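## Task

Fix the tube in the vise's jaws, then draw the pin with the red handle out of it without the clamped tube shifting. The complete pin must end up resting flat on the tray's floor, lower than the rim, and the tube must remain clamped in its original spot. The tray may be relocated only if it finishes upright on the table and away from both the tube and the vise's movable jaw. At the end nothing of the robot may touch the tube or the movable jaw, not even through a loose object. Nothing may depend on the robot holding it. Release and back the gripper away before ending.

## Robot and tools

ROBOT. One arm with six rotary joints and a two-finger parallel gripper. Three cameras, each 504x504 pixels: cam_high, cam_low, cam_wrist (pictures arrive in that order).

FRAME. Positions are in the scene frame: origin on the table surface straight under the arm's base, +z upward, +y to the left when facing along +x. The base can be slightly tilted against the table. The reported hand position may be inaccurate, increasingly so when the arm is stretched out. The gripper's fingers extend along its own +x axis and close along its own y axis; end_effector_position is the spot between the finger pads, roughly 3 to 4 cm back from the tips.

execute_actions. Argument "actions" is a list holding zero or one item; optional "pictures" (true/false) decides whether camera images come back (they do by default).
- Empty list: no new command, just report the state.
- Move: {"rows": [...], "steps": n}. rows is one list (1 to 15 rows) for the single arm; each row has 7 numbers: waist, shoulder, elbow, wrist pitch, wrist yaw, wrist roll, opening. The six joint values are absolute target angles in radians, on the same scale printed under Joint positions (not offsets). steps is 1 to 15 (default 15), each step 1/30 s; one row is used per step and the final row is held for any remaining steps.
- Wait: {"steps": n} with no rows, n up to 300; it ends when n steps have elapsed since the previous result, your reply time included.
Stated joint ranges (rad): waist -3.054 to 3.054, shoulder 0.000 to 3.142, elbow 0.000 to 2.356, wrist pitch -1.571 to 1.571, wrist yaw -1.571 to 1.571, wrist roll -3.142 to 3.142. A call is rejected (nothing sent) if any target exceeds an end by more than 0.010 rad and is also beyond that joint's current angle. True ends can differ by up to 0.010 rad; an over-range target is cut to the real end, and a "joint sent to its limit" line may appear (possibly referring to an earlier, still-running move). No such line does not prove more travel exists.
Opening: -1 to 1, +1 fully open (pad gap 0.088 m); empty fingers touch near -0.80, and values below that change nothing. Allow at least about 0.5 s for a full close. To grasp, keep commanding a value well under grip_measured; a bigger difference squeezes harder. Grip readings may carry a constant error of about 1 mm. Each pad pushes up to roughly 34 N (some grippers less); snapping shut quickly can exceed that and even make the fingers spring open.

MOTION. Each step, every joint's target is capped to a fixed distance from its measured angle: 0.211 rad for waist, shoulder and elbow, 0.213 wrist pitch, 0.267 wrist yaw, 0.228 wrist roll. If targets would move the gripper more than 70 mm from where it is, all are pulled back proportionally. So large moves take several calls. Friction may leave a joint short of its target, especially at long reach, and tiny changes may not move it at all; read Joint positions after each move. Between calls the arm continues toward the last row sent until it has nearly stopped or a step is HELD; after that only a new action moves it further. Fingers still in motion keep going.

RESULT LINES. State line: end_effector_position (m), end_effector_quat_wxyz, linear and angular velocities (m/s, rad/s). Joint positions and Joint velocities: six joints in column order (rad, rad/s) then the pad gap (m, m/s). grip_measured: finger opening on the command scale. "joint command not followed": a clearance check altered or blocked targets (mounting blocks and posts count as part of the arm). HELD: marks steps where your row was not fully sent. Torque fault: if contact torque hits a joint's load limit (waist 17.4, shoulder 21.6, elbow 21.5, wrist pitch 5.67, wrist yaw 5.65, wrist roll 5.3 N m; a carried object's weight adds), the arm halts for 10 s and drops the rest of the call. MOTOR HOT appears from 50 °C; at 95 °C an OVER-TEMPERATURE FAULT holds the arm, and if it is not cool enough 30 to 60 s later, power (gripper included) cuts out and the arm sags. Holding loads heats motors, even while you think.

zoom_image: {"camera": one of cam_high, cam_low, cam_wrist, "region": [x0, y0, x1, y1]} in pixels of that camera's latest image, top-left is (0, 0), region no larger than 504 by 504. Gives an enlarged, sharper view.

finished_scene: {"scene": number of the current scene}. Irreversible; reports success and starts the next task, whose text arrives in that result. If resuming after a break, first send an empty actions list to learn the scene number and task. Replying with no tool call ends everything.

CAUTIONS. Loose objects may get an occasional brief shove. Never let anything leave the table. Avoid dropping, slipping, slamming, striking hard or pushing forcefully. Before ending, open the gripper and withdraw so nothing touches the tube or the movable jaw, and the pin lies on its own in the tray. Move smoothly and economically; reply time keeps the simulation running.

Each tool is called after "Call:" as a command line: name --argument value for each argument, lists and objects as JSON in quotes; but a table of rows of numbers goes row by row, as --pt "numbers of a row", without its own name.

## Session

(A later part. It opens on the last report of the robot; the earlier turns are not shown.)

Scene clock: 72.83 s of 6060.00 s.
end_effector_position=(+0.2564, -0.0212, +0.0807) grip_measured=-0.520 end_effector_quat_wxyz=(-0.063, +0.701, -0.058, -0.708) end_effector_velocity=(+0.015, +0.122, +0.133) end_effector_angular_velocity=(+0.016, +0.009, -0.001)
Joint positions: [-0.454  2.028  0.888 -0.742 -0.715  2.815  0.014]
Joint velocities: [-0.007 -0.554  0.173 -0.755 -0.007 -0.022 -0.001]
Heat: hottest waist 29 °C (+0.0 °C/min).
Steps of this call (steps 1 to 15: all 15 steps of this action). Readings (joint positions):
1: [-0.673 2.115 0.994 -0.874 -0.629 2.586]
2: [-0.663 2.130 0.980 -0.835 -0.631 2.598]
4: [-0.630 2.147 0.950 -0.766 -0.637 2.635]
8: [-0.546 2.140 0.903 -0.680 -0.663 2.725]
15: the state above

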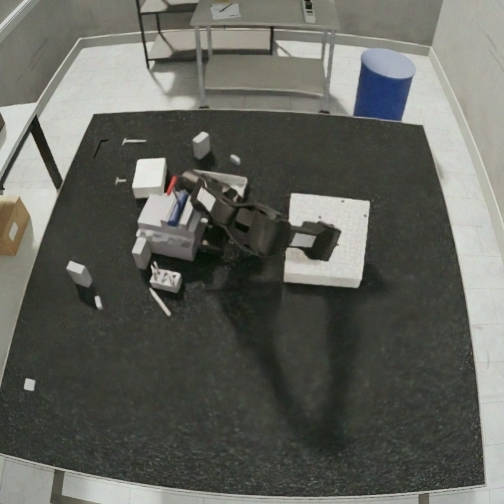

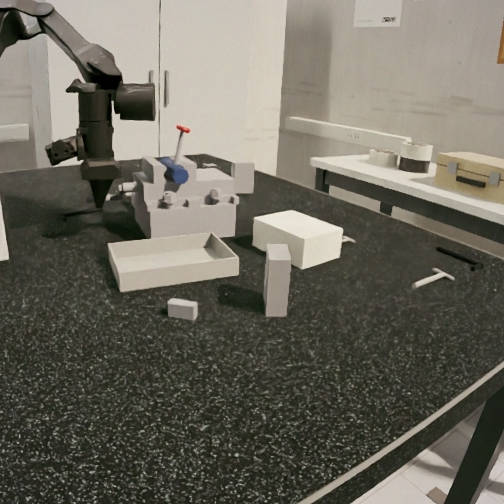

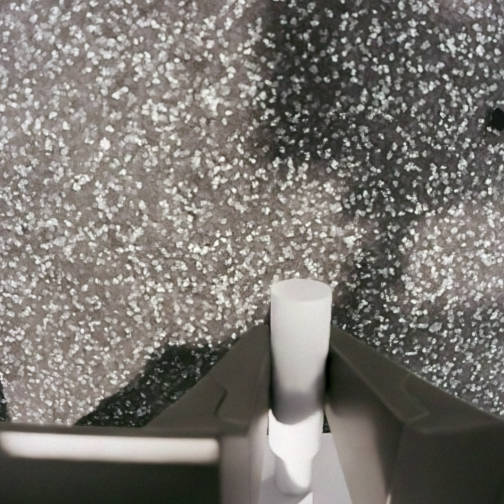

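Closing, same pitch. Three more turns.

Call:
execute_actions --actions '[{"rows":[[-0.515,1.953,0.945,-0.905,-0.694,2.771,-0.85],[-0.537,1.957,0.961,-0.935,-0.686,2.745,-0.85],[-0.56,1.963,0.977,-0.961,-0.677,2.717,-0.85],[-0.583,1.975,0.991,-0.981,-0.669,2.69,-0.85],[-0.606,1.99,1.004,-0.996,-0.661,2.662,-0.85],[-0.627,2.008,1.014,-1.004,-0.653,2.637,-0.85],[-0.646,2.028,1.022,-1.006,-0.646,2.615,-0.85],[-0.662,2.05,1.026,-1.0,-0.64,2.596,-0.85],[-0.674,2.072,1.028,-0.989,-0.636,2.581,-0.85],[-0.682,2.094,1.026,-0.97,-0.633,2.572,-0.85],[-0.686,2.115,1.021,-0.947,-0.632,2.567,-0.85],[-0.685,2.134,1.013,-0.919,-0.632,2.569,-0.85],[-0.679,2.151,1.002,-0.887,-0.634,2.575,-0.85],[-0.669,2.164,0.989,-0.853,-0.638,2.587,-0.85],[-0.656,2.174,0.974,-0.818,-0.643,2.603,-0.85]]}]' --pictures false

Call:
execute_actions --actions '[{"rows":[[-0.625,2.181,0.945,-0.76,-0.654,2.64,-0.85],[-0.597,2.178,0.925,-0.721,-0.664,2.673,-0.85],[-0.574,2.171,0.909,-0.695,-0.673,2.701,-0.85],[-0.551,2.159,0.895,-0.675,-0.681,2.729,-0.85],[-0.528,2.144,0.882,-0.66,-0.689,2.756,-0.85],[-0.507,2.126,0.872,-0.652,-0.697,2.781,-0.85],[-0.488,2.106,0.864,-0.65,-0.704,2.803,-0.85],[-0.472,2.084,0.86,-0.656,-0.71,2.822,-0.85],[-0.46,2.062,0.858,-0.667,-0.714,2.837,-0.85],[-0.452,2.04,0.86,-0.686,-0.717,2.846,-0.85],[-0.448,2.019,0.865,-0.709,-0.718,2.851,-0.85],[-0.449,2.0,0.873,-0.737,-0.718,2.849,-0.85],[-0.455,1.983,0.884,-0.769,-0.716,2.843,-0.85],[-0.465,1.97,0.897,-0.803,-0.712,2.831,-0.85],[-0.478,1.96,0.912,-0.838,-0.707,2.815,-0.85]]}]' --pictures false

Call:
execute_actions --actions '[{"rows":[[-0.508,1.954,0.94,-0.895,-0.696,2.778,-0.85],[-0.537,1.957,0.961,-0.935,-0.686,2.745,-0.85],[-0.56,1.963,0.977,-0.961,-0.677,2.717,-0.85],[-0.583,1.975,0.991,-0.981,-0.669,2.69,-0.85],[-0.606,1.99,1.004,-0.996,-0.661,2.662,-0.85],[-0.627,2.008,1.014,-1.004,-0.653,2.637,-0.85],[-0.646,2.028,1.022,-1.006,-0.646,2.615,-0.85],[-0.662,2.05,1.026,-1.0,-0.64,2.596,-0.85],[-0.674,2.072,1.028,-0.989,-0.636,2.581,-0.85],[-0.682,2.094,1.026,-0.97,-0.633,2.572,-0.85],[-0.686,2.115,1.021,-0.947,-0.632,2.567,-0.85],[-0.685,2.134,1.013,-0.919,-0.632,2.569,-0.85],[-0.679,2.151,1.002,-0.887,-0.634,2.575,-0.85],[-0.669,2.164,0.989,-0.853,-0.638,2.587,-0.85],[-0.656,2.174,0.974,-0.818,-0.643,2.603,-0.85]]}]' --pictures false

Call:
execute_actions --actions '[{"rows":[[-0.625,2.181,0.945,-0.76,-0.654,2.64,-0.85],[-0.597,2.178,0.925,-0.721,-0.664,2.673,-0.85],[-0.574,2.171,0.909,-0.695,-0.673,2.701,-0.85],[-0.551,2.159,0.895,-0.675,-0.681,2.729,-0.85],[-0.528,2.144,0.882,-0.66,-0.689,2.756,-0.85],[-0.507,2.126,0.872,-0.652,-0.697,2.781,-0.85],[-0.488,2.106,0.864,-0.65,-0.704,2.803,-0.85],[-0.472,2.084,0.86,-0.656,-0.71,2.822,-0.85],[-0.46,2.062,0.858,-0.667,-0.714,2.837,-0.85],[-0.452,2.04,0.86,-0.686,-0.717,2.846,-0.85],[-0.448,2.019,0.865,-0.709,-0.718,2.851,-0.85],[-0.449,2.0,0.873,-0.737,-0.718,2.849,-0.85],[-0.455,1.983,0.884,-0.769,-0.716,2.843,-0.85],[-0.465,1.97,0.897,-0.803,-0.712,2.831,-0.85],[-0.478,1.96,0.912,-0.838,-0.707,2.815,-0.85]]}]' --pictures false

Call:
execute_actions --actions '[{"rows":[[-0.508,1.954,0.94,-0.895,-0.696,2.778,-0.85],[-0.537,1.957,0.961,-0.935,-0.686,2.745,-0.85],[-0.56,1.963,0.977,-0.961,-0.677,2.717,-0.85],[-0.583,1.975,0.991,-0.981,-0.669,2.69,-0.85],[-0.606,1.99,1.004,-0.996,-0.661,2.662,-0.85],[-0.627,2.008,1.014,-1.004,-0.653,2.637,-0.85],[-0.646,2.028,1.022,-1.006,-0.646,2.615,-0.85],[-0.662,2.05,1.026,-1.0,-0.64,2.596,-0.85],[-0.674,2.072,1.028,-0.989,-0.636,2.581,-0.85],[-0.682,2.094,1.026,-0.97,-0.633,2.572,-0.85],[-0.686,2.115,1.021,-0.947,-0.632,2.567,-0.85],[-0.685,2.134,1.013,-0.919,-0.632,2.569,-0.85],[-0.679,2.151,1.002,-0.887,-0.634,2.575,-0.85],[-0.669,2.164,0.989,-0.853,-0.638,2.587,-0.85],[-0.656,2.174,0.974,-0.818,-0.643,2.603,-0.85]]}]' --pictures false

Call:
execute_actions --actions '[{"rows":[[-0.625,2.181,0.945,-0.76,-0.654,2.64,-0.85],[-0.597,2.178,0.925,-0.721,-0.664,2.673,-0.85],[-0.574,2.171,0.909,-0.695,-0.673,2.701,-0.85],[-0.551,2.159,0.895,-0.675,-0.681,2.729,-0.85],[-0.528,2.144,0.882,-0.66,-0.689,2.756,-0.85],[-0.507,2.126,0.872,-0.652,-0.697,2.781,-0.85],[-0.488,2.106,0.864,-0.65,-0.704,2.803,-0.85],[-0.472,2.084,0.86,-0.656,-0.71,2.822,-0.85],[-0.46,2.062,0.858,-0.667,-0.714,2.837,-0.85],[-0.452,2.04,0.86,-0.686,-0.717,2.846,-0.85],[-0.448,2.019,0.865,-0.709,-0.718,2.851,-0.85],[-0.449,2.0,0.873,-0.737,-0.718,2.849,-0.85],[-0.455,1.983,0.884,-0.769,-0.716,2.843,-0.85],[-0.465,1.97,0.897,-0.803,-0.712,2.831,-0.85],[-0.478,1.96,0.912,-0.838,-0.707,2.815,-0.85]]}]'

Call:
zoom_image --camera "cam_low" --region '[120, 110, 220, 210]'

Scene clock: 103.43 s of 6060.00 s.
end_effector_position=(+0.2479, -0.0692, +0.1263) grip_measured=-0.520 end_effector_quat_wxyz=(-0.053, +0.710, -0.066, -0.699) end_effector_velocity=(-0.019, -0.164, -0.166) end_effector_angular_velocity=(-0.041, -0.028, +0.041)
Joint positions: [-0.674  2.095  1.005 -0.907 -0.628  2.579  0.014]
Joint velocities: [-0.027  0.647 -0.212  0.901  0.022 -0.037  0.   ]
Heat: hottest waist 30 °C (+1.0 °C/min).
Steps of this call (steps 1 to 30: the robot went on to your last target; steps 31 to 903: nothing new was sent; steps 904 to 918: all 15 steps of this action). Readings (joint positions):
904: [-0.475 1.968 0.916 -0.831 -0.703 2.798]
905: [-0.483 1.967 0.924 -0.849 -0.704 2.786]
907: [-0.511 1.968 0.947 -0.898 -0.702 2.749]
911: [-0.580 1.988 0.991 -0.973 -0.684 2.667]
918: the state above

Scene clock: 103.93 s of 6060.00 s.
end_effector_position=(+0.2562, -0.0211, +0.0806) grip_measured=-0.522 end_effector_quat_wxyz=(-0.062, +0.700, -0.058, -0.709) end_effector_velocity=(+0.017, +0.122, +0.135) end_effector_angular_velocity=(+0.012, +0.003, -0.009)
Joint positions: [-0.454  2.028  0.888 -0.742 -0.715  2.814  0.013]
Joint velocities: [-0.007 -0.559  0.178 -0.755 -0.007 -0.007 -0.   ]
Heat: hottest waist 30 °C (+1.0 °C/min).
Steps of this call (steps 1 to 15: all 15 steps of this action). Readings (joint positions):
1: [-0.672 2.115 0.994 -0.874 -0.628 2.582]
2: [-0.662 2.130 0.980 -0.835 -0.629 2.595]
4: [-0.629 2.147 0.950 -0.766 -0.635 2.633]
8: [-0.545 2.141 0.902 -0.680 -0.662 2.723]
15: the state above

Scene clock: 104.43 s of 6060.00 s.
end_effector_position=(+0.2478, -0.0694, +0.1260) grip_measured=-0.521 end_effector_quat_wxyz=(-0.053, +0.711, -0.066, -0.698) end_effector_velocity=(-0.021, -0.165, -0.168) end_effector_angular_velocity=(-0.041, -0.003, +0.047)
Joint positions: [-0.675  2.096  1.003 -0.904 -0.629  2.579  0.013]
Joint velocities: [-0.022  0.662 -0.203  0.886  0.037 -0.051  0.   ]
Heat: hottest waist 30 °C (+1.0 °C/min).
Steps of this call (steps 1 to 15: all 15 steps of this action). Readings (joint positions):
1: [-0.457 2.011 0.898 -0.772 -0.717 2.809]
2: [-0.467 1.998 0.910 -0.808 -0.718 2.796]
4: [-0.497 1.985 0.939 -0.878 -0.716 2.756]
8: [-0.572 1.991 0.987 -0.970 -0.694 2.670]
15: the state above

Scene clock: 104.93 s of 6060.00 s.
end_effector_position=(+0.2560, -0.0211, +0.0803) grip_measured=-0.523 end_effector_quat_wxyz=(-0.063, +0.700, -0.058, -0.709) end_effector_velocity=(+0.017, +0.126, +0.137) end_effector_angular_velocity=(+0.027, -0.001, +0.002)
Joint positions: [-0.454  2.028  0.888 -0.742 -0.715  2.814  0.013]
Joint velocities: [-0.007 -0.569  0.178 -0.769 -0.022 -0.022 -0.   ]
Heat: hottest waist 30 °C (+1.0 °C/min).
Steps of this call (steps 1 to 15: all 15 steps of this action). Readings (joint positions):
1: [-0.672 2.116 0.993 -0.872 -0.629 2.582]
2: [-0.662 2.131 0.980 -0.834 -0.630 2.594]
4: [-0.629 2.147 0.950 -0.767 -0.635 2.632]
8: [-0.545 2.141 0.902 -0.680 -0.662 2.723]
15: the state above

Scene clock: 105.43 s of 6060.00 s.
end_effector_position=(+0.2476, -0.0694, +0.1257) grip_measured=-0.522 end_effector_quat_wxyz=(-0.053, +0.710, -0.066, -0.699) end_effector_velocity=(-0.026, -0.164, -0.169) end_effector_angular_velocity=(-0.041, +0.018, +0.006)
Joint positions: [-0.674  2.096  1.003 -0.905 -0.628  2.579  0.013]
Joint velocities: [-0.022  0.662 -0.208  0.872  0.051 -0.022  0.001]
Heat: hottest waist 31 °C (+2.0 °C/min).
Steps of this call (steps 1 to 15: all 15 steps of this action). Readings (joint positions):
1: [-0.457 2.012 0.898 -0.772 -0.717 2.809]
2: [-0.467 1.999 0.910 -0.809 -0.718 2.796]
4: [-0.497 1.985 0.939 -0.879 -0.715 2.756]
8: [-0.572 1.991 0.986 -0.970 -0.694 2.669]
15: the state above

Scene clock: 105.93 s of 6060.00 s.
end_effector_position=(+0.2559, -0.0209, +0.0803) grip_measured=-0.524 end_effector_quat_wxyz=(-0.063, +0.700, -0.058, -0.709) end_effector_velocity=(+0.017, +0.125, +0.138) end_effector_angular_velocity=(+0.027, -0.004, -0.016)
Joint positions: [-0.453  2.028  0.888 -0.743 -0.715  2.814  0.013]
Joint velocities: [-0.012 -0.569  0.178 -0.769 -0.022 -0.007 -0.   ]
Heat: hottest waist 30 °C (+1.0 °C/min).
Steps of this call (steps 1 to 15: all 15 steps of this action). Readings (joint positions):
1: [-0.671 2.116 0.993 -0.872 -0.628 2.582]
2: [-0.661 2.131 0.979 -0.834 -0.629 2.594]
4: [-0.628 2.147 0.950 -0.766 -0.635 2.632]
8: [-0.545 2.141 0.902 -0.680 -0.661 2.723]
15: the state above

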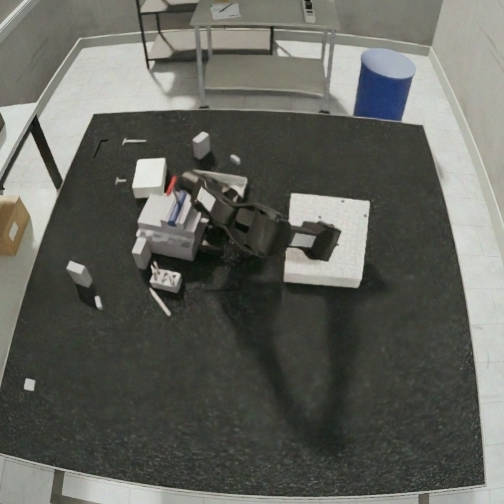

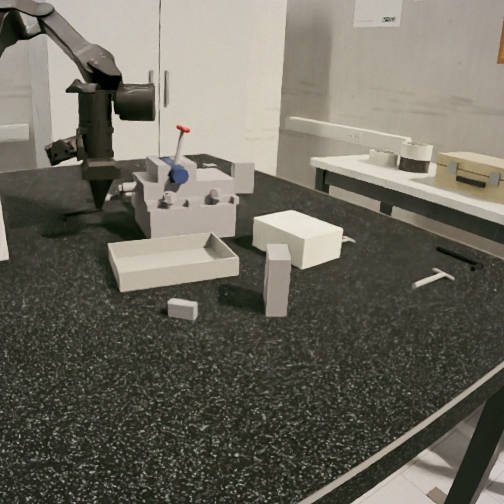

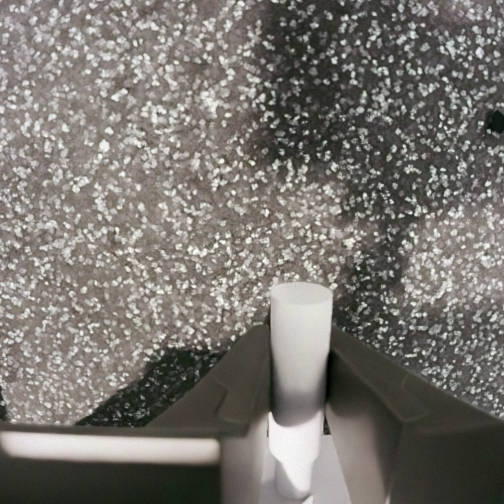

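Region (120, 110, 220, 210) of cam_low's 504x504 image, scaled by 5.040, with more detail than that image has.

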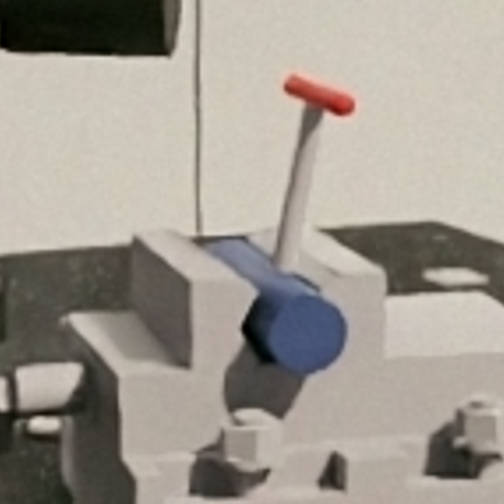

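Call:
execute_actions --actions '[{"rows":[[-0.508,1.954,0.94,-0.895,-0.696,2.778,-0.95],[-0.537,1.957,0.961,-0.935,-0.686,2.745,-0.95],[-0.56,1.963,0.977,-0.961,-0.677,2.717,-0.95],[-0.583,1.975,0.991,-0.981,-0.669,2.69,-0.95],[-0.606,1.99,1.004,-0.996,-0.661,2.662,-0.95],[-0.627,2.008,1.014,-1.004,-0.653,2.637,-0.95],[-0.646,2.028,1.022,-1.006,-0.646,2.615,-0.95],[-0.662,2.05,1.026,-1.0,-0.64,2.596,-0.95],[-0.674,2.072,1.028,-0.989,-0.636,2.581,-0.95],[-0.682,2.094,1.026,-0.97,-0.633,2.572,-0.95],[-0.686,2.115,1.021,-0.947,-0.632,2.567,-0.95],[-0.685,2.134,1.013,-0.919,-0.632,2.569,-0.95],[-0.679,2.151,1.002,-0.887,-0.634,2.575,-0.95],[-0.669,2.164,0.989,-0.853,-0.638,2.587,-0.95],[-0.656,2.174,0.974,-0.818,-0.643,2.603,-0.95]]}]' --pictures false

Call:
execute_actions --actions '[{"rows":[[-0.625,2.181,0.945,-0.76,-0.654,2.64,-0.95],[-0.597,2.178,0.925,-0.721,-0.664,2.673,-0.95],[-0.574,2.171,0.909,-0.695,-0.673,2.701,-0.95],[-0.551,2.159,0.895,-0.675,-0.681,2.729,-0.95],[-0.528,2.144,0.882,-0.66,-0.689,2.756,-0.95],[-0.507,2.126,0.872,-0.652,-0.697,2.781,-0.95],[-0.488,2.106,0.864,-0.65,-0.704,2.803,-0.95],[-0.472,2.084,0.86,-0.656,-0.71,2.822,-0.95],[-0.46,2.062,0.858,-0.667,-0.714,2.837,-0.95],[-0.452,2.04,0.86,-0.686,-0.717,2.846,-0.95],[-0.448,2.019,0.865,-0.709,-0.718,2.851,-0.95],[-0.449,2.0,0.873,-0.737,-0.718,2.849,-0.95],[-0.455,1.983,0.884,-0.769,-0.716,2.843,-0.95],[-0.465,1.97,0.897,-0.803,-0.712,2.831,-0.95],[-0.478,1.96,0.912,-0.838,-0.707,2.815,-0.95]]}]' --pictures false

Scene clock: 116.73 s of 6060.00 s.
end_effector_position=(+0.2475, -0.0689, +0.1259) grip_measured=-0.523 end_effector_quat_wxyz=(-0.053, +0.709, -0.066, -0.700) end_effector_velocity=(-0.021, -0.162, -0.162) end_effector_angular_velocity=(-0.046, -0.012, +0.020)
Joint positions: [-0.673  2.095  1.004 -0.908 -0.627  2.579  0.013]
Joint velocities: [-0.027  0.637 -0.203  0.872  0.037 -0.022  0.   ]
Heat: hottest waist 31 °C (+2.0 °C/min).
Steps of this call (steps 1 to 30: the robot went on to your last target; steps 31 to 309: nothing new was sent; steps 310 to 324: all 15 steps of this action). Readings (joint positions):
310: [-0.473 1.969 0.914 -0.829 -0.703 2.798]
311: [-0.481 1.969 0.922 -0.848 -0.704 2.786]
313: [-0.509 1.969 0.946 -0.898 -0.701 2.749]
317: [-0.579 1.988 0.990 -0.973 -0.682 2.666]
324: the state above

Scene clock: 117.23 s of 6060.00 s.
end_effector_position=(+0.2557, -0.0208, +0.0801) grip_measured=-0.525 end_effector_quat_wxyz=(-0.063, +0.700, -0.057, -0.710) end_effector_velocity=(+0.017, +0.125, +0.140) end_effector_angular_velocity=(+0.011, -0.004, +0.005)
Joint positions: [-0.453  2.029  0.888 -0.743 -0.716  2.814  0.013]
Joint velocities: [-0.012 -0.579  0.178 -0.769 -0.007 -0.022 -0.   ]
Heat: hottest waist 31 °C (+2.0 °C/min).
Steps of this call (steps 1 to 15: all 15 steps of this action). Readings (joint positions):
1: [-0.671 2.115 0.994 -0.875 -0.626 2.582]
2: [-0.661 2.131 0.980 -0.836 -0.628 2.595]
4: [-0.629 2.147 0.950 -0.767 -0.635 2.632]
8: [-0.545 2.141 0.902 -0.680 -0.660 2.722]
15: the state above

Call:
execute_actions --actions '[{"rows":[[-0.508,1.954,0.94,-0.895,-0.696,2.778,-0.95],[-0.537,1.957,0.961,-0.935,-0.686,2.745,-0.95],[-0.56,1.963,0.977,-0.961,-0.677,2.717,-0.95],[-0.583,1.975,0.991,-0.981,-0.669,2.69,-0.95],[-0.606,1.99,1.004,-0.996,-0.661,2.662,-0.95],[-0.627,2.008,1.014,-1.004,-0.653,2.637,-0.95],[-0.646,2.028,1.022,-1.006,-0.646,2.615,-0.95],[-0.662,2.05,1.026,-1.0,-0.64,2.596,-0.95],[-0.674,2.072,1.028,-0.989,-0.636,2.581,-0.95],[-0.682,2.094,1.026,-0.97,-0.633,2.572,-0.95],[-0.686,2.115,1.021,-0.947,-0.632,2.567,-0.95]]}]' --pictures false

Scene clock: 122.67 s of 6060.00 s.
end_effector_position=(+0.2482, -0.0615, +0.1313) grip_measured=-0.525 end_effector_quat_wxyz=(-0.058, +0.709, -0.060, -0.700) end_effector_velocity=(-0.013, -0.074, -0.041) end_effector_angular_velocity=(+0.065, -0.013, +0.000)
Joint positions: [-0.673  2.077  1.014 -0.949 -0.639  2.572  0.013]
Joint velocities: [-0.115  0.31   0.007  0.183 -0.007 -0.154  0.   ]
Heat: hottest waist 31 °C (+2.0 °C/min).
Steps of this call (steps 1 to 30: the robot went on to your last target; steps 31 to 148: nothing new was sent; steps 149 to 163: all 15 steps of this action). Readings (joint positions):
149: [-0.472 1.970 0.914 -0.829 -0.703 2.798]
150: [-0.480 1.970 0.922 -0.848 -0.704 2.786]
152: [-0.509 1.970 0.946 -0.898 -0.702 2.748]
156: [-0.579 1.989 0.990 -0.973 -0.681 2.666]
163: the state above

Call:
execute_actions --actions '[{"rows":[[-0.685,2.134,1.013,-0.919,-0.632,2.569,-1],[-0.679,2.151,1.002,-0.887,-0.634,2.575,-1],[-0.669,2.164,0.989,-0.853,-0.638,2.587,-1],[-0.656,2.174,0.974,-0.818,-0.643,2.603,-1],[-0.64,2.18,0.958,-0.785,-0.65,2.625,-1],[-0.619,2.181,0.941,-0.751,-0.656,2.647,-1],[-0.597,2.178,0.925,-0.721,-0.664,2.673,-1],[-0.574,2.171,0.909,-0.695,-0.673,2.701,-1],[-0.551,2.159,0.895,-0.675,-0.681,2.729,-1]]}]' --pictures false

Scene clock: 126.93 s of 6060.00 s.
end_effector_position=(+0.2472, -0.0691, +0.0801) grip_measured=-0.525 end_effector_quat_wxyz=(-0.052, +0.705, -0.068, -0.704) end_effector_velocity=(-0.004, +0.019, -0.023) end_effector_angular_velocity=(+0.041, +0.019, -0.032)
Joint positions: [-0.571  2.156  0.912 -0.698 -0.656  2.69   0.013]
Joint velocities: [ 0.081 -0.002 -0.061  0.066 -0.051  0.095 -0.   ]
Heat: hottest waist 31 °C (+2.0 °C/min).
Steps of this call (steps 1 to 30: the robot went on to your last target; steps 31 to 113: nothing new was sent; steps 114 to 128: all 15 steps of this action). Readings (joint positions):
114: [-0.680 2.102 1.017 -0.941 -0.642 2.560]
115: [-0.680 2.106 1.017 -0.936 -0.641 2.559]
117: [-0.678 2.122 1.008 -0.904 -0.637 2.564]
121: [-0.639 2.155 0.961 -0.787 -0.639 2.613]
128: the state above

Call:
execute_actions --actions '[{"rows":[[-0.528,2.144,0.882,-0.66,-0.689,2.756,-1],[-0.528,2.144,0.882,-0.66,-0.689,2.756,-1],[-0.507,2.126,0.872,-0.652,-0.697,2.781,-1],[-0.488,2.106,0.864,-0.65,-0.704,2.803,-1],[-0.488,2.106,0.864,-0.65,-0.704,2.803,-1],[-0.472,2.084,0.86,-0.656,-0.71,2.822,-1],[-0.46,2.062,0.858,-0.667,-0.714,2.837,-1],[-0.46,2.062,0.858,-0.667,-0.714,2.837,-1],[-0.452,2.04,0.86,-0.686,-0.717,2.846,-1]]}]' --pictures false

Scene clock: 131.00 s of 6060.00 s.
end_effector_position=(+0.2523, -0.0484, +0.0710) grip_measured=-0.523 end_effector_quat_wxyz=(-0.037, +0.701, -0.084, -0.708) end_effector_velocity=(+0.006, +0.015, +0.001) end_effector_angular_velocity=(-0.021, +0.008, +0.013)
Joint positions: [-0.475  2.084  0.869 -0.643 -0.643  2.815  0.013]
Joint velocities: [ 0.051 -0.051 -0.002 -0.007  0.007  0.051 -0.   ]
Heat: hottest waist 31 °C (+2.0 °C/min).
Steps of this call (steps 1 to 30: the robot went on to your last target; steps 31 to 107: nothing new was sent; steps 108 to 122: all 15 steps of this action). Readings (joint positions):
108: [-0.559 2.153 0.903 -0.683 -0.665 2.705]
109: [-0.556 2.151 0.900 -0.679 -0.665 2.710]
111: [-0.544 2.140 0.891 -0.667 -0.662 2.728]
115: [-0.512 2.110 0.875 -0.644 -0.648 2.773]
122: the state above

Call:
execute_actions --actions '[{"rows":[[-0.445,2.03,0.862,-0.71,-0.74,2.85,-1],[-0.44,2.02,0.865,-0.73,-0.76,2.85,-1],[-0.435,2.005,0.87,-0.75,-0.78,2.85,-1],[-0.435,1.99,0.875,-0.77,-0.8,2.85,-1],[-0.435,1.975,0.88,-0.78,-0.81,2.85,-1]]}]' --pictures false

Call:
execute_actions --actions '[{"steps":15}]'

Scene clock: 135.17 s of 6060.00 s.
end_effector_position=(+0.2562, -0.0237, +0.0778) grip_measured=-0.524 end_effector_quat_wxyz=(-0.056, +0.701, -0.063, -0.708) end_effector_velocity=(-0.001, +0.007, +0.008) end_effector_angular_velocity=(+0.011, -0.000, -0.006)
Joint positions: [-0.448  2.028  0.879 -0.714 -0.703  2.829  0.013]
Joint velocities: [-0.007 -0.032  0.007 -0.051 -0.007 -0.007 -0.   ]
Heat: hottest shoulder 31 °C (+2.0 °C/min).
Steps of this call (steps 1 to 15: the robot went on to your last target; steps 16 to 110: nothing new was sent; steps 111 to 125: all 15 steps of this action). Readings (joint positions):
111: [-0.462 2.073 0.869 -0.651 -0.652 2.826]
112: [-0.461 2.072 0.869 -0.653 -0.655 2.826]
114: [-0.457 2.065 0.869 -0.664 -0.672 2.826]
118: [-0.449 2.039 0.875 -0.697 -0.697 2.830]
125: the state above

Scene clock: 135.67 s of 6060.00 s.
end_effector_position=(+0.2562, -0.0225, +0.0787) grip_measured=-0.524 end_effector_quat_wxyz=(-0.057, +0.701, -0.063, -0.708) end_effector_velocity=(-0.002, -0.000, +0.001) end_effector_angular_velocity=(-0.004, +0.007, +0.001)
Joint positions: [-0.448  2.025  0.88  -0.721 -0.705  2.829  0.013]
Joint velocities: [-0.002 -0.002 -0.002 -0.007  0.007 -0.007 -0.   ]
Heat: hottest shoulder 31 °C (+2.0 °C/min).
Steps of this call (steps 1 to 15: the robot went on to your last target). Readings (joint positions):
1: [-0.448 2.028 0.879 -0.716 -0.704 2.829]
2: [-0.448 2.027 0.879 -0.717 -0.704 2.829]
4: [-0.448 2.026 0.879 -0.718 -0.704 2.829]
8: [-0.448 2.025 0.880 -0.720 -0.705 2.829]
15: the state above
The arm was judged still, so your last target was given up. Only a new action makes it travel on or press farther. Fingers that are still opening or closing keep moving.

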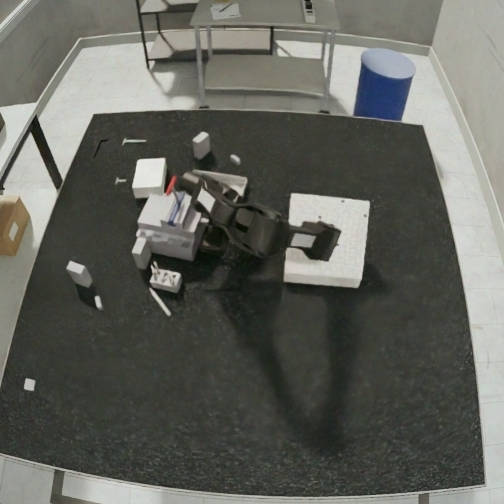

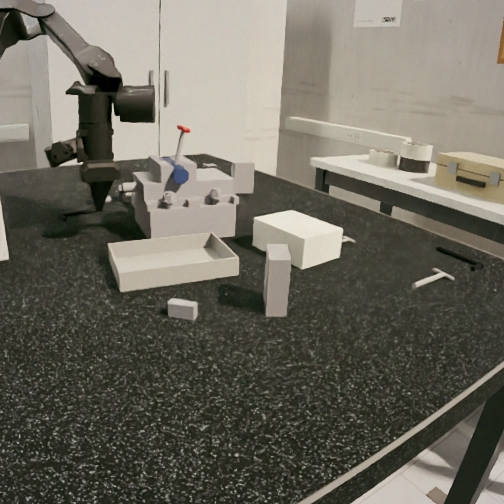

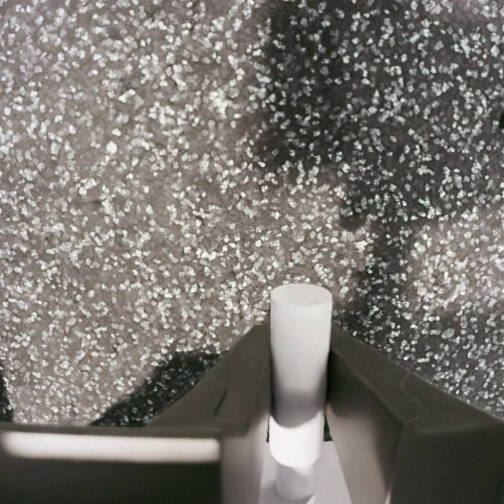

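Call:
execute_actions --actions '[{"rows":[[-0.45,1.965,0.89,-0.79,-0.8,2.845,-1],[-0.465,1.95,0.9,-0.8,-0.79,2.84,-1],[-0.48,1.935,0.91,-0.81,-0.78,2.84,-1],[-0.49,1.92,0.915,-0.82,-0.77,2.84,-1]]}]' --pictures false

Call:
execute_actions --actions '[{"rows":[[-0.47,1.96,0.9,-0.79,-0.74,2.835,-1],[-0.455,1.995,0.89,-0.765,-0.715,2.83,-0.8],[-0.455,1.995,0.89,-0.765,-0.715,2.83,-0.65],[-0.455,1.995,0.89,-0.765,-0.715,2.83,-0.4],[-0.455,1.995,0.89,-0.765,-0.715,2.83,-0.1]],"steps":12}]' --pictures false

Call:
execute_actions --actions '[{"rows":[[-0.49,1.98,0.925,-0.845,-0.7,2.79,-0.1],[-0.49,1.98,0.925,-0.845,-0.7,2.79,-0.1],[-0.525,1.96,0.96,-0.925,-0.69,2.75,-0.1],[-0.525,1.96,0.96,-0.925,-0.69,2.75,-0.1],[-0.56,1.945,1.0,-1.005,-0.68,2.71,-0.1],[-0.56,1.945,1.0,-1.005,-0.68,2.71,-0.1],[-0.6,1.93,1.04,-1.085,-0.66,2.67,-0.1],[-0.6,1.93,1.04,-1.085,-0.66,2.67,-0.1],[-0.64,1.9,1.05,-1.085,-0.65,2.6,-0.1],[-0.68,1.85,1.02,-1.05,-0.64,2.5,-0.1],[-0.72,1.8,0.98,-1.0,-0.62,2.4,-0.1],[-0.74,1.75,0.95,-0.95,-0.62,2.3,-0.1]]}]' --pictures false

Call:
execute_actions --actions '[{"rows":[[-0.72,1.3,0.6,-0.6,-0.62,1.7,-0.2]]}]' --pictures false

Call:
execute_actions --actions '[{"rows":[[-0.68,1.3,0.4,0.65,-0.65,0.54,-0.2]]}]' --pictures false

Call:
execute_actions --actions '[{"steps":12}]' --pictures false

Call:
execute_actions --actions '[{"rows":[[-0.68,1.985,0.318,1.225,-0.653,0.54,-0.2]]}]' --pictures false

Call:
execute_actions --actions '[{"rows":[[-0.68,1.985,0.318,1.225,-0.653,0.54,-0.2],[-0.68,1.985,0.318,1.225,-0.653,0.54,-0.2],[-0.68,1.985,0.318,1.225,-0.653,0.54,-0.2],[-0.68,1.985,0.318,1.225,-0.653,0.54,-0.2],[-0.68,1.985,0.318,1.225,-0.653,0.54,-0.2],[-0.68,1.985,0.318,1.225,-0.653,0.54,-0.2],[-0.655,2.02,0.36,1.23,-0.63,0.555,-0.2],[-0.655,2.02,0.36,1.23,-0.63,0.555,-0.2],[-0.63,2.05,0.395,1.235,-0.605,0.565,-0.2],[-0.63,2.05,0.395,1.235,-0.605,0.565,-0.2],[-0.607,2.08,0.43,1.24,-0.585,0.578,-0.2],[-0.607,2.08,0.43,1.24,-0.585,0.578,-0.2],[-0.585,2.11,0.465,1.245,-0.563,0.588,-0.2],[-0.585,2.11,0.465,1.245,-0.563,0.588,-0.2],[-0.565,2.14,0.496,1.25,-0.543,0.598,-0.2]]}]' --pictures false

Call:
execute_actions --actions '[{"steps":15}]'

Call:
zoom_image --camera "cam_low" --region '[110, 100, 220, 200]'

Scene clock: 157.27 s of 6060.00 s.
end_effector_position=(+0.2589, -0.0160, +0.0874) grip_measured=-0.522 end_effector_quat_wxyz=(-0.057, +0.704, -0.061, -0.706) end_effector_velocity=(-0.002, +0.005, +0.006) end_effector_angular_velocity=(+0.011, -0.000, -0.006)
Joint positions: [-0.451  1.994  0.895 -0.763 -0.709  2.826  0.013]
Joint velocities: [-0.007 -0.022  0.002 -0.037 -0.007 -0.007  0.001]
Heat: hottest wrist pitch 43 °C (+13.2 °C/min).
Steps of this call (steps 1 to 633: nothing new was sent; steps 634 to 648: all 15 steps of this action). Readings (joint positions):
634: [-0.449 2.022 0.881 -0.724 -0.707 2.830]
635: [-0.449 2.020 0.882 -0.726 -0.707 2.830]
637: [-0.450 2.015 0.886 -0.732 -0.709 2.828]
641: [-0.450 2.002 0.891 -0.750 -0.710 2.827]
648: the state above

Scene clock: 157.67 s of 6060.00 s.
end_effector_position=(+0.2576, -0.0148, +0.0872) grip_measured=-0.181 end_effector_quat_wxyz=(-0.065, +0.702, -0.060, -0.707) end_effector_velocity=(+0.008, -0.005, +0.001) end_effector_angular_velocity=(-0.026, -0.036, +0.028)
Joint positions: [-0.454  1.997  0.894 -0.772 -0.718  2.827  0.03 ]
Joint velocities: [-0.002 -0.007 -0.002  0.051  0.007  0.007  0.032]
Heat: hottest wrist pitch 43 °C (+13.1 °C/min).
Steps of this call (steps 1 to 12: all 12 steps of this action). Readings (joint positions):
1: [-0.451 1.993 0.895 -0.763 -0.709 2.826]
2: [-0.451 1.997 0.895 -0.763 -0.708 2.826]
4: [-0.451 1.999 0.895 -0.763 -0.708 2.827]
8: [-0.454 1.998 0.895 -0.774 -0.717 2.827]
12: the state above

Scene clock: 158.17 s of 6060.00 s.
end_effector_position=(+0.2568, -0.0310, +0.1838) grip_measured=-0.102 end_effector_quat_wxyz=(+0.074, +0.760, -0.015, -0.646) end_effector_velocity=(+0.007, -0.030, +0.156) end_effector_angular_velocity=(-0.626, -0.462, +1.125)
Joint positions: [-0.705  1.802  0.981 -0.975 -0.637  2.424  0.034]
Joint velocities: [-0.379 -0.53  -0.081  0.198  0.081 -1.062  0.   ]
Heat: hottest wrist pitch 43 °C (+13.2 °C/min).
Steps of this call (steps 1 to 15: all 15 steps of this action). Readings (joint positions):
1: [-0.456 1.997 0.896 -0.779 -0.718 2.825]
2: [-0.462 1.997 0.900 -0.795 -0.717 2.820]
4: [-0.482 1.991 0.915 -0.849 -0.708 2.794]
8: [-0.544 1.965 0.977 -0.978 -0.686 2.728]
15: the state above

Scene clock: 158.67 s of 6060.00 s.
end_effector_position=(+0.2398, -0.0073, +0.1973) grip_measured=-0.198 end_effector_quat_wxyz=(+0.514, +0.689, +0.150, -0.488) end_effector_velocity=(-0.016, +0.009, -0.008) end_effector_angular_velocity=(-0.273, +0.098, +0.452)
Joint positions: [-0.716  1.324  0.623 -0.614 -0.626  1.764  0.029]
Joint velocities: [-0.002 -0.144 -0.12   0.051 -0.007 -0.491 -0.001]
Heat: hottest wrist pitch 43 °C (+13.1 °C/min).
Steps of this call (steps 1 to 15: all 15 steps of this action). Readings (joint positions):
1: [-0.714 1.766 0.951 -0.920 -0.635 2.377]
2: [-0.716 1.722 0.906 -0.870 -0.630 2.324]
4: [-0.716 1.626 0.811 -0.786 -0.630 2.224]
8: [-0.716 1.447 0.671 -0.672 -0.626 2.023]
15: the state above

Scene clock: 159.17 s of 6060.00 s.
end_effector_position=(+0.2873, -0.0184, +0.2140) grip_measured=-0.200 end_effector_quat_wxyz=(+0.879, +0.338, +0.228, -0.247) end_effector_velocity=(+0.157, +0.047, +0.189) end_effector_angular_velocity=(-1.914, -0.385, +1.684)
Joint positions: [-0.682  1.307  0.414  0.091 -0.643  1.011  0.029]
Joint velocities: [ 0.002 -0.002 -0.037  1.414 -0.022 -1.502 -0.   ]
Heat: hottest wrist pitch 43 °C (+13.2 °C/min).
Steps of this call (steps 1 to 15: all 15 steps of this action). Readings (joint positions):
1: [-0.713 1.317 0.593 -0.562 -0.627 1.718]
2: [-0.707 1.310 0.556 -0.509 -0.628 1.665]
4: [-0.695 1.308 0.487 -0.430 -0.633 1.565]
8: [-0.685 1.308 0.426 -0.243 -0.640 1.364]
15: the state above

Scene clock: 159.57 s of 6060.00 s.
end_effector_position=(+0.3301, +0.0160, +0.2880) grip_measured=-0.200 end_effector_quat_wxyz=(+0.989, -0.002, +0.128, -0.068) end_effector_velocity=(+0.025, +0.051, +0.069) end_effector_angular_velocity=(-0.531, -0.228, +0.372)
Joint positions: [-0.681  1.303  0.412  0.587 -0.645  0.579  0.029]
Joint velocities: [ 0.002 -0.002 -0.002  0.476 -0.022 -0.286 -0.   ]
Heat: hottest wrist pitch 43 °C (+13.1 °C/min).
Steps of this call (steps 1 to 12: the robot went on to your last target). Readings (joint positions):
1: [-0.682 1.307 0.413 0.138 -0.644 0.961]
2: [-0.682 1.307 0.413 0.186 -0.644 0.910]
4: [-0.682 1.307 0.412 0.281 -0.644 0.809]
8: [-0.681 1.307 0.412 0.471 -0.644 0.642]
12: the state above

Scene clock: 160.07 s of 6060.00 s.
end_effector_position=(+0.3306, -0.0692, +0.2021) grip_measured=-0.200 end_effector_quat_wxyz=(+0.981, +0.017, +0.167, -0.093) end_effector_velocity=(-0.040, -0.080, -0.117) end_effector_angular_velocity=(+0.146, +0.182, -0.177)
Joint positions: [-0.681  1.922  0.326  1.173 -0.649  0.546  0.029]
Joint velocities: [ 0.002  0.584 -0.081  0.359  0.007 -0.022 -0.   ]
Heat: hottest wrist pitch 42 °C (+12.2 °C/min).
Steps of this call (steps 1 to 15: all 15 steps of this action). Readings (joint positions):
1: [-0.681 1.327 0.401 0.642 -0.648 0.571]
2: [-0.681 1.363 0.393 0.696 -0.649 0.564]
4: [-0.681 1.458 0.368 0.781 -0.649 0.557]
8: [-0.681 1.655 0.334 0.965 -0.649 0.550]
15: the state above

Scene clock: 160.57 s of 6060.00 s.
end_effector_position=(+0.3586, -0.0808, +0.1839) grip_measured=-0.200 end_effector_quat_wxyz=(+0.980, +0.016, +0.173, -0.093) end_effector_velocity=(+0.148, -0.024, -0.031) end_effector_angular_velocity=(-0.058, -0.068, +0.029)
Joint positions: [-0.606  2.076  0.425  1.237 -0.587  0.573  0.029]
Joint velocities: [ 0.325  0.437  0.501  0.11   0.33   0.154 -0.   ]
Heat: hottest wrist pitch 42 °C (+12.1 °C/min).
Steps of this call (steps 1 to 15: all 15 steps of this action). Readings (joint positions):
1: [-0.681 1.938 0.324 1.184 -0.649 0.546]
2: [-0.681 1.948 0.324 1.193 -0.649 0.546]
4: [-0.681 1.959 0.324 1.206 -0.649 0.546]
8: [-0.674 1.981 0.329 1.219 -0.649 0.546]
15: the state above

Scene clock: 161.07 s of 6060.00 s.
end_effector_position=(+0.3759, -0.0837, +0.1779) grip_measured=-0.200 end_effector_quat_wxyz=(+0.981, +0.015, +0.172, -0.092) end_effector_velocity=(+0.001, +0.001, -0.004) end_effector_angular_velocity=(+0.005, +0.019, +0.017)
Joint positions: [-0.566  2.131  0.485  1.246 -0.55   0.592  0.029]
Joint velocities: [ 0.002  0.007  0.007 -0.007 -0.022 -0.007 -0.   ]
Heat: hottest wrist pitch 42 °C (+12.2 °C/min).
Steps of this call (steps 1 to 15: the robot went on to your last target). Readings (joint positions):
1: [-0.596 2.089 0.440 1.239 -0.578 0.578]
2: [-0.587 2.100 0.453 1.241 -0.571 0.581]
4: [-0.576 2.114 0.467 1.243 -0.562 0.586]
8: [-0.569 2.126 0.479 1.245 -0.554 0.590]
15: the state above

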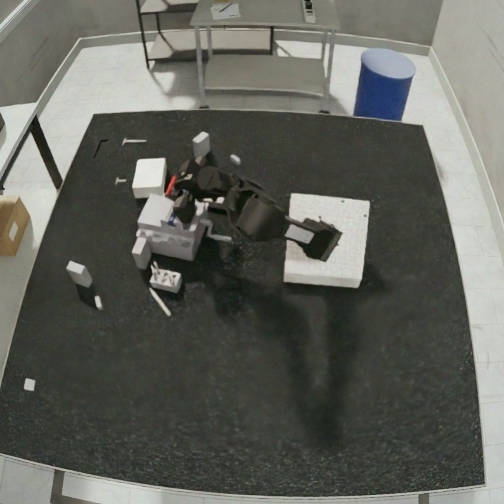

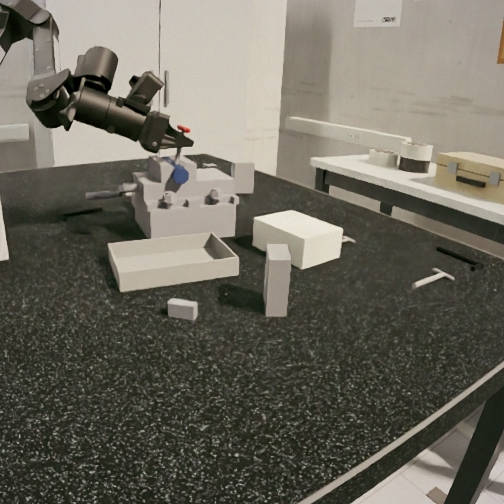

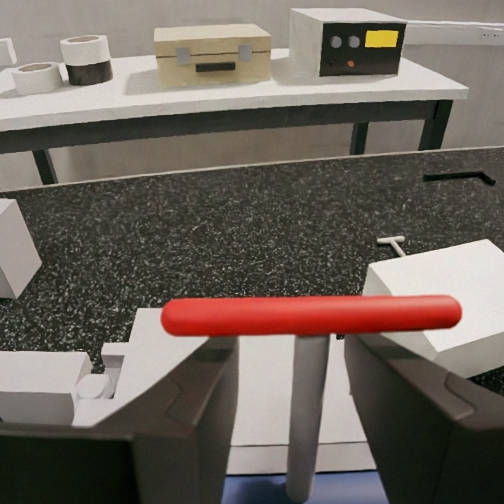

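Region (110, 100, 220, 200) of cam_low's 504x504 image, scaled by 4.582, with more detail than that image has; it fills the top 458 rows of this view, and the rest is white.

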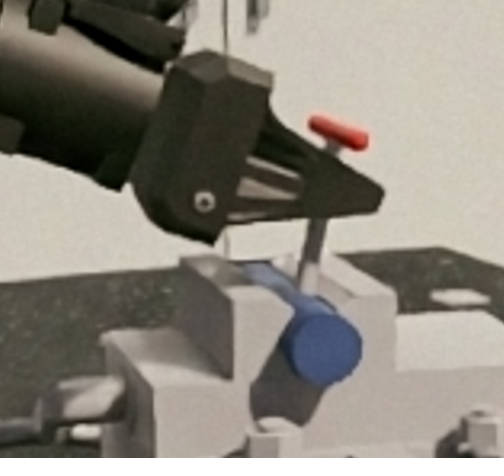

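Call:
execute_actions --actions '[{"rows":[[-0.58,2.147,0.485,1.25,-0.55,0.598,-0.3],[-0.58,2.147,0.485,1.25,-0.55,0.598,-0.4],[-0.58,2.147,0.485,1.25,-0.55,0.598,-0.45],[-0.58,2.147,0.485,1.25,-0.55,0.598,-0.5],[-0.58,2.147,0.485,1.25,-0.55,0.598,-0.55],[-0.58,2.147,0.485,1.25,-0.55,0.598,-0.6],[-0.58,2.147,0.485,1.25,-0.55,0.598,-0.65],[-0.58,2.147,0.485,1.25,-0.55,0.598,-0.7],[-0.58,2.147,0.485,1.25,-0.55,0.598,-0.8],[-0.58,2.147,0.485,1.25,-0.55,0.598,-0.9],[-0.58,2.147,0.485,1.25,-0.55,0.598,-1]]}]' --pictures false

Call:
execute_actions --actions '[{"rows":[[-0.586,2.13,0.495,1.25,-0.55,0.595,-1],[-0.592,2.122,0.5,1.245,-0.55,0.595,-1],[-0.598,2.114,0.506,1.24,-0.55,0.593,-1],[-0.604,2.106,0.512,1.235,-0.55,0.591,-1],[-0.61,2.098,0.517,1.228,-0.55,0.589,-1],[-0.616,2.09,0.523,1.22,-0.55,0.587,-1],[-0.622,2.082,0.529,1.212,-0.552,0.585,-1],[-0.628,2.074,0.534,1.204,-0.554,0.583,-1],[-0.634,2.066,0.54,1.196,-0.556,0.581,-1],[-0.64,2.058,0.546,1.188,-0.558,0.58,-1],[-0.646,2.05,0.551,1.18,-0.56,0.578,-1],[-0.652,2.042,0.557,1.172,-0.562,0.576,-1],[-0.658,2.034,0.563,1.164,-0.564,0.574,-1],[-0.664,2.026,0.569,1.156,-0.566,0.572,-1],[-0.67,2.018,0.575,1.148,-0.568,0.57,-1]]}]' --pictures false

Call:
execute_actions --actions '[{"steps":25}]'

Scene clock: 171.03 s of 6060.00 s.
end_effector_position=(+0.3750, -0.0871, +0.1786) grip_measured=-0.646 end_effector_quat_wxyz=(+0.981, +0.017, +0.170, -0.096) end_effector_velocity=(-0.002, -0.001, +0.000) end_effector_angular_velocity=(-0.001, +0.005, -0.002)
Joint positions: [-0.574  2.138  0.487  1.248 -0.55   0.593  0.007]
Joint velocities: [-0.007 -0.002 -0.002 -0.007 -0.007 -0.007 -0.   ]
Heat: hottest wrist pitch 40 °C (+9.1 °C/min).
Steps of this call (steps 1 to 15: the robot went on to your last target; steps 16 to 284: nothing new was sent; steps 285 to 299: all 15 steps of this action). Readings (joint positions):
285: [-0.566 2.133 0.487 1.247 -0.549 0.593]
286: [-0.567 2.134 0.487 1.247 -0.549 0.593]
288: [-0.570 2.136 0.487 1.247 -0.549 0.593]
292: [-0.574 2.138 0.487 1.247 -0.549 0.593]
299: the state above

Scene clock: 171.53 s of 6060.00 s.
end_effector_position=(+0.3792, -0.0855, +0.1838) grip_measured=-0.646 end_effector_quat_wxyz=(+0.978, +0.023, +0.187, -0.091) end_effector_velocity=(+0.008, +0.005, +0.012) end_effector_angular_velocity=(+0.053, +0.123, +0.023)
Joint positions: [-0.588  2.097  0.52   1.143 -0.59   0.578  0.007]
Joint velocities: [-0.046 -0.125  0.095 -0.344 -0.139 -0.066 -0.001]
Heat: hottest wrist pitch 40 °C (+9.1 °C/min).
Steps of this call (steps 1 to 15: all 15 steps of this action). Readings (joint positions):
1: [-0.574 2.138 0.487 1.248 -0.550 0.593]
2: [-0.574 2.138 0.487 1.248 -0.551 0.593]
4: [-0.576 2.137 0.489 1.245 -0.554 0.593]
8: [-0.578 2.124 0.499 1.215 -0.562 0.590]
15: the state above

Scene clock: 172.37 s of 6060.00 s.
end_effector_position=(+0.3795, -0.0858, +0.1955) grip_measured=-0.647 end_effector_quat_wxyz=(+0.979, +0.020, +0.180, -0.089) end_effector_velocity=(-0.002, -0.001, +0.057) end_effector_angular_velocity=(-0.018, -0.138, +0.016)
Joint positions: [-0.612  2.068  0.529  1.114 -0.607  0.57   0.007]
Joint velocities: [-0.105 -0.09  -0.002  0.037 -0.037  0.037  0.   ]
Heat: hottest wrist pitch 41 °C (+10.1 °C/min).
Steps of this call (steps 1 to 25: the robot went on to your last target). Readings (joint positions):
1: [-0.589 2.094 0.522 1.135 -0.593 0.576]
2: [-0.590 2.092 0.524 1.129 -0.595 0.575]
4: [-0.591 2.089 0.526 1.121 -0.598 0.573]
8: [-0.592 2.086 0.528 1.114 -0.600 0.572]
25: the state above

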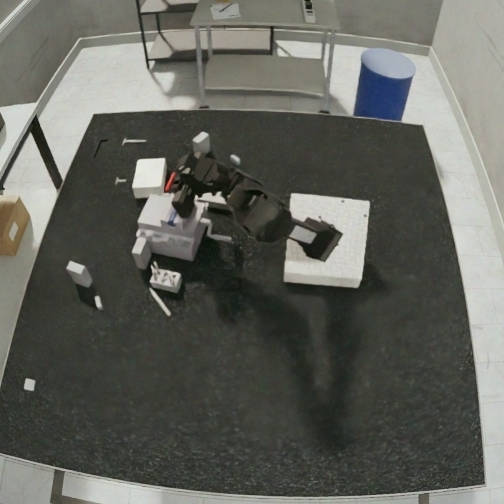

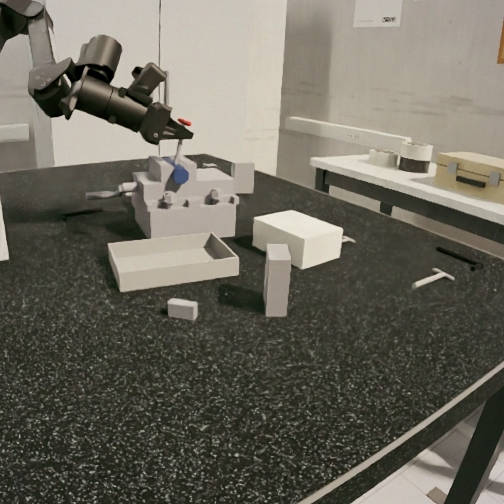

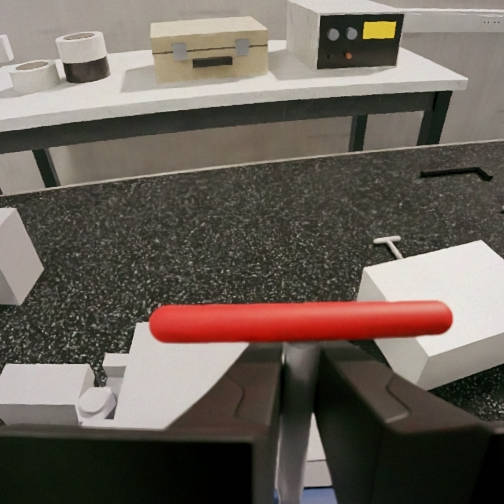

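Call:
execute_actions --actions '[{"rows":[[-0.685,2.0,0.59,1.13,-0.57,0.57,-1]],"steps":10}]'

Scene clock: 174.53 s of 6060.00 s.
end_effector_position=(+0.3887, -0.0910, +0.2486) grip_measured=-0.647 end_effector_quat_wxyz=(+0.989, -0.008, +0.110, -0.096) end_effector_velocity=(-0.001, -0.003, +0.002) end_effector_angular_velocity=(-0.017, +0.002, -0.014)
Joint positions: [-0.678  2.014  0.576  1.133 -0.573  0.576  0.007]
Joint velocities: [-0.007 -0.007  0.002 -0.022  0.007 -0.022  0.   ]
Heat: hottest wrist pitch 41 °C (+10.1 °C/min).
Steps of this call (steps 1 to 30: the robot went on to your last target; steps 31 to 55: nothing new was sent; steps 56 to 65: all 10 steps of this action). Readings (joint positions):
56: [-0.667 2.025 0.566 1.145 -0.573 0.576]
57: [-0.669 2.024 0.568 1.141 -0.573 0.576]
59: [-0.673 2.020 0.571 1.137 -0.573 0.576]
63: [-0.677 2.015 0.575 1.134 -0.573 0.576]
65: the state above

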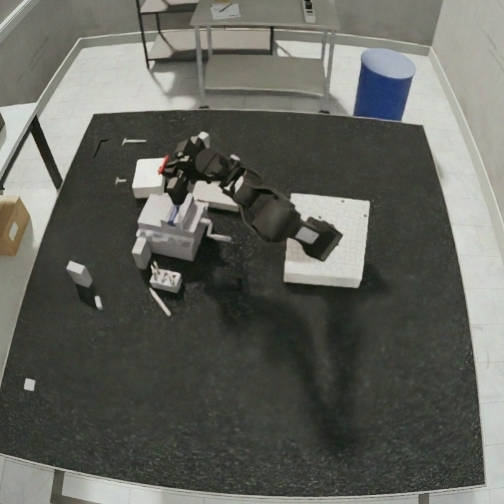

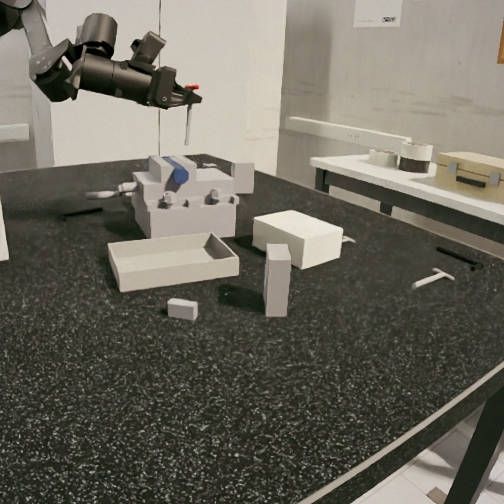

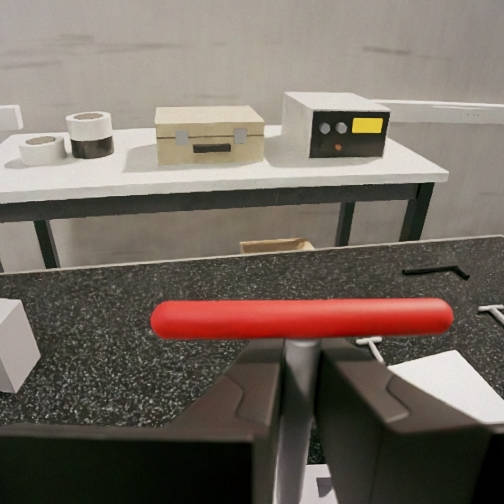

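Out. Same tray path.

Call:
execute_actions --actions '[{"rows":[[-0.95,2.0,1.45,-1.13,-0.58,-0.65,-0.9]]}]' --pictures false

Call:
execute_actions --actions '[{"steps":25}]' --pictures false

Call:
execute_actions --actions '[{"rows":[[-0.92,2.6,1.81,-1.13,-0.585,-0.65,-0.9]]}]' --pictures false

Call:
execute_actions --actions '[{"rows":[[-0.91,2.63,1.825,-1.13,-0.587,-0.65,-0.9],[-0.895,2.66,1.84,-1.13,-0.59,-0.65,-0.9],[-0.88,2.69,1.85,-1.125,-0.59,-0.65,-0.9],[-0.865,2.715,1.86,-1.125,-0.592,-0.645,-0.9],[-0.85,2.74,1.87,-1.12,-0.594,-0.645,-0.9],[-0.835,2.765,1.88,-1.12,-0.596,-0.64,-0.9],[-0.82,2.79,1.89,-1.115,-0.598,-0.64,-0.9],[-0.805,2.815,1.9,-1.11,-0.6,-0.636,-0.9],[-0.79,2.84,1.91,-1.11,-0.602,-0.634,-0.9],[-0.77,2.865,1.92,-1.105,-0.604,-0.632,-0.9],[-0.75,2.886,1.928,-1.104,-0.605,-0.632,-0.9]]}]' --pictures false

Call:
execute_actions --actions '[{"rows":[[-0.75,2.886,1.928,-1.104,-0.605,-0.632,-0.9],[-0.75,2.886,1.928,-1.104,-0.605,-0.632,-0.9],[-0.74,2.892,1.905,-1.08,-0.61,-0.62,-0.9],[-0.74,2.892,1.905,-1.08,-0.61,-0.62,-0.9],[-0.73,2.898,1.89,-1.055,-0.614,-0.61,-0.9],[-0.73,2.898,1.89,-1.055,-0.614,-0.61,-0.9],[-0.72,2.904,1.875,-1.03,-0.618,-0.6,-0.9],[-0.72,2.904,1.875,-1.03,-0.618,-0.6,-0.9],[-0.71,2.91,1.86,-1.0,-0.623,-0.59,-0.9]]}]'

Scene clock: 186.00 s of 6060.00 s.
end_effector_position=(+0.4058, -0.1678, +0.4146) grip_measured=-0.646 end_effector_quat_wxyz=(+0.939, -0.275, +0.106, -0.178) end_effector_velocity=(+0.122, +0.046, +0.278) end_effector_angular_velocity=(-1.265, +0.630, +0.059)
Joint positions: [-0.939  2.013  1.116  0.517 -0.584 -0.058  0.007]
Joint velocities: [-0.042 -0.002  1.311 -1.458 -0.007 -1.502  0.   ]
Heat: hottest wrist pitch 38 °C (+7.0 °C/min).
Steps of this call (steps 1 to 15: the robot went on to your last target; steps 16 to 329: nothing new was sent; steps 330 to 344: all 15 steps of this action). Readings (joint positions):
330: [-0.686 2.012 0.593 1.102 -0.583 0.547]
331: [-0.707 2.012 0.617 1.064 -0.586 0.514]
333: [-0.764 2.013 0.671 1.006 -0.586 0.451]
337: [-0.871 2.013 0.808 0.853 -0.586 0.294]
344: the state above

Scene clock: 186.83 s of 6060.00 s.
end_effector_position=(+0.3489, -0.1481, +0.3484) grip_measured=-0.644 end_effector_quat_wxyz=(+0.855, -0.223, +0.447, -0.142) end_effector_velocity=(-0.180, +0.089, -0.198) end_effector_angular_velocity=(+1.079, +0.681, -0.664)
Joint positions: [-0.943  1.998  1.432 -0.68  -0.584 -0.642  0.007]
Joint velocities: [-0.002 -0.002 -0.002 -1.458 -0.007 -0.037  0.   ]
Heat: hottest wrist pitch 38 °C (+7.0 °C/min).
Steps of this call (steps 1 to 25: the robot went on to your last target). Readings (joint positions):
1: [-0.940 2.013 1.160 0.468 -0.584 -0.109]
2: [-0.940 2.013 1.204 0.419 -0.584 -0.159]
4: [-0.940 2.013 1.291 0.323 -0.584 -0.260]
8: [-0.942 2.001 1.396 0.140 -0.584 -0.462]
25: the state above

Scene clock: 187.33 s of 6060.00 s.
end_effector_position=(+0.3242, -0.2242, +0.2153) grip_measured=-0.644 end_effector_quat_wxyz=(+0.769, +0.040, +0.627, -0.116) end_effector_velocity=(-0.087, -0.065, -0.193) end_effector_angular_velocity=(+0.481, +0.325, -0.304)
Joint positions: [-0.918  2.573  1.777 -1.115 -0.584 -0.644  0.007]
Joint velocities: [ 0.002  0.525 -0.002 -0.139  0.007 -0.022 -0.   ]
Heat: hottest wrist pitch 38 °C (+7.1 °C/min).
Steps of this call (steps 1 to 15: all 15 steps of this action). Readings (joint positions):
1: [-0.942 2.025 1.464 -0.753 -0.584 -0.643]
2: [-0.938 2.061 1.509 -0.788 -0.584 -0.644]
4: [-0.930 2.152 1.611 -0.870 -0.584 -0.644]
8: [-0.920 2.327 1.738 -1.033 -0.584 -0.644]
15: the state above

Scene clock: 187.83 s of 6060.00 s.
end_effector_position=(+0.3379, -0.2344, +0.1002) grip_measured=-0.644 end_effector_quat_wxyz=(+0.704, +0.067, +0.703, -0.068) end_effector_velocity=(-0.025, +0.021, -0.170) end_effector_angular_velocity=(+0.223, +0.309, -0.010)
Joint positions: [-0.752  2.863  1.898 -1.109 -0.597 -0.64   0.007]
Joint velocities: [ 0.237  0.33   0.027 -0.007 -0.037  0.007 -0.   ]
Heat: hottest wrist pitch 38 °C (+7.0 °C/min).
Steps of this call (steps 1 to 15: all 15 steps of this action). Readings (joint positions):
1: [-0.917 2.589 1.779 -1.120 -0.584 -0.644]
2: [-0.916 2.603 1.787 -1.123 -0.584 -0.644]
4: [-0.906 2.631 1.812 -1.123 -0.584 -0.644]
8: [-0.858 2.709 1.859 -1.120 -0.590 -0.645]
15: the state above

Scene clock: 188.33 s of 6060.00 s.
end_effector_position=(+0.3438, -0.2363, +0.0707) grip_measured=-0.644 end_effector_quat_wxyz=(+0.705, +0.061, +0.703, -0.066) end_effector_velocity=(-0.021, +0.001, -0.048) end_effector_angular_velocity=(+0.048, +0.064, -0.033)
Joint positions: [-0.707  2.9    1.872 -1.014 -0.616 -0.6    0.007]
Joint velocities: [ 0.042  0.066 -0.071  0.066 -0.007  0.022 -0.   ]
Heat: hottest wrist pitch 38 °C (+7.1 °C/min).
Steps of this call (steps 1 to 15: all 15 steps of this action). Readings (joint positions):
1: [-0.746 2.872 1.899 -1.109 -0.597 -0.639]
2: [-0.743 2.877 1.900 -1.109 -0.598 -0.639]
4: [-0.742 2.880 1.901 -1.098 -0.600 -0.634]
8: [-0.736 2.881 1.899 -1.061 -0.607 -0.618]
15: the state above

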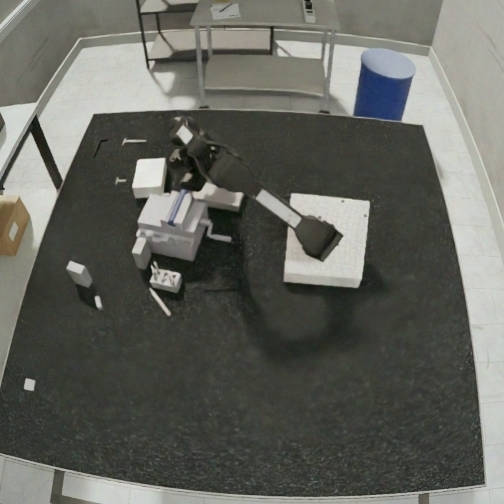

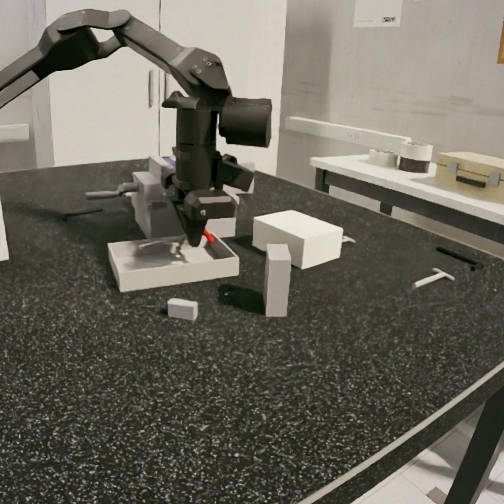

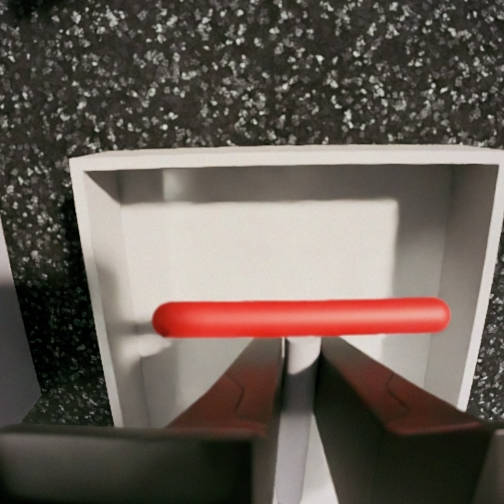

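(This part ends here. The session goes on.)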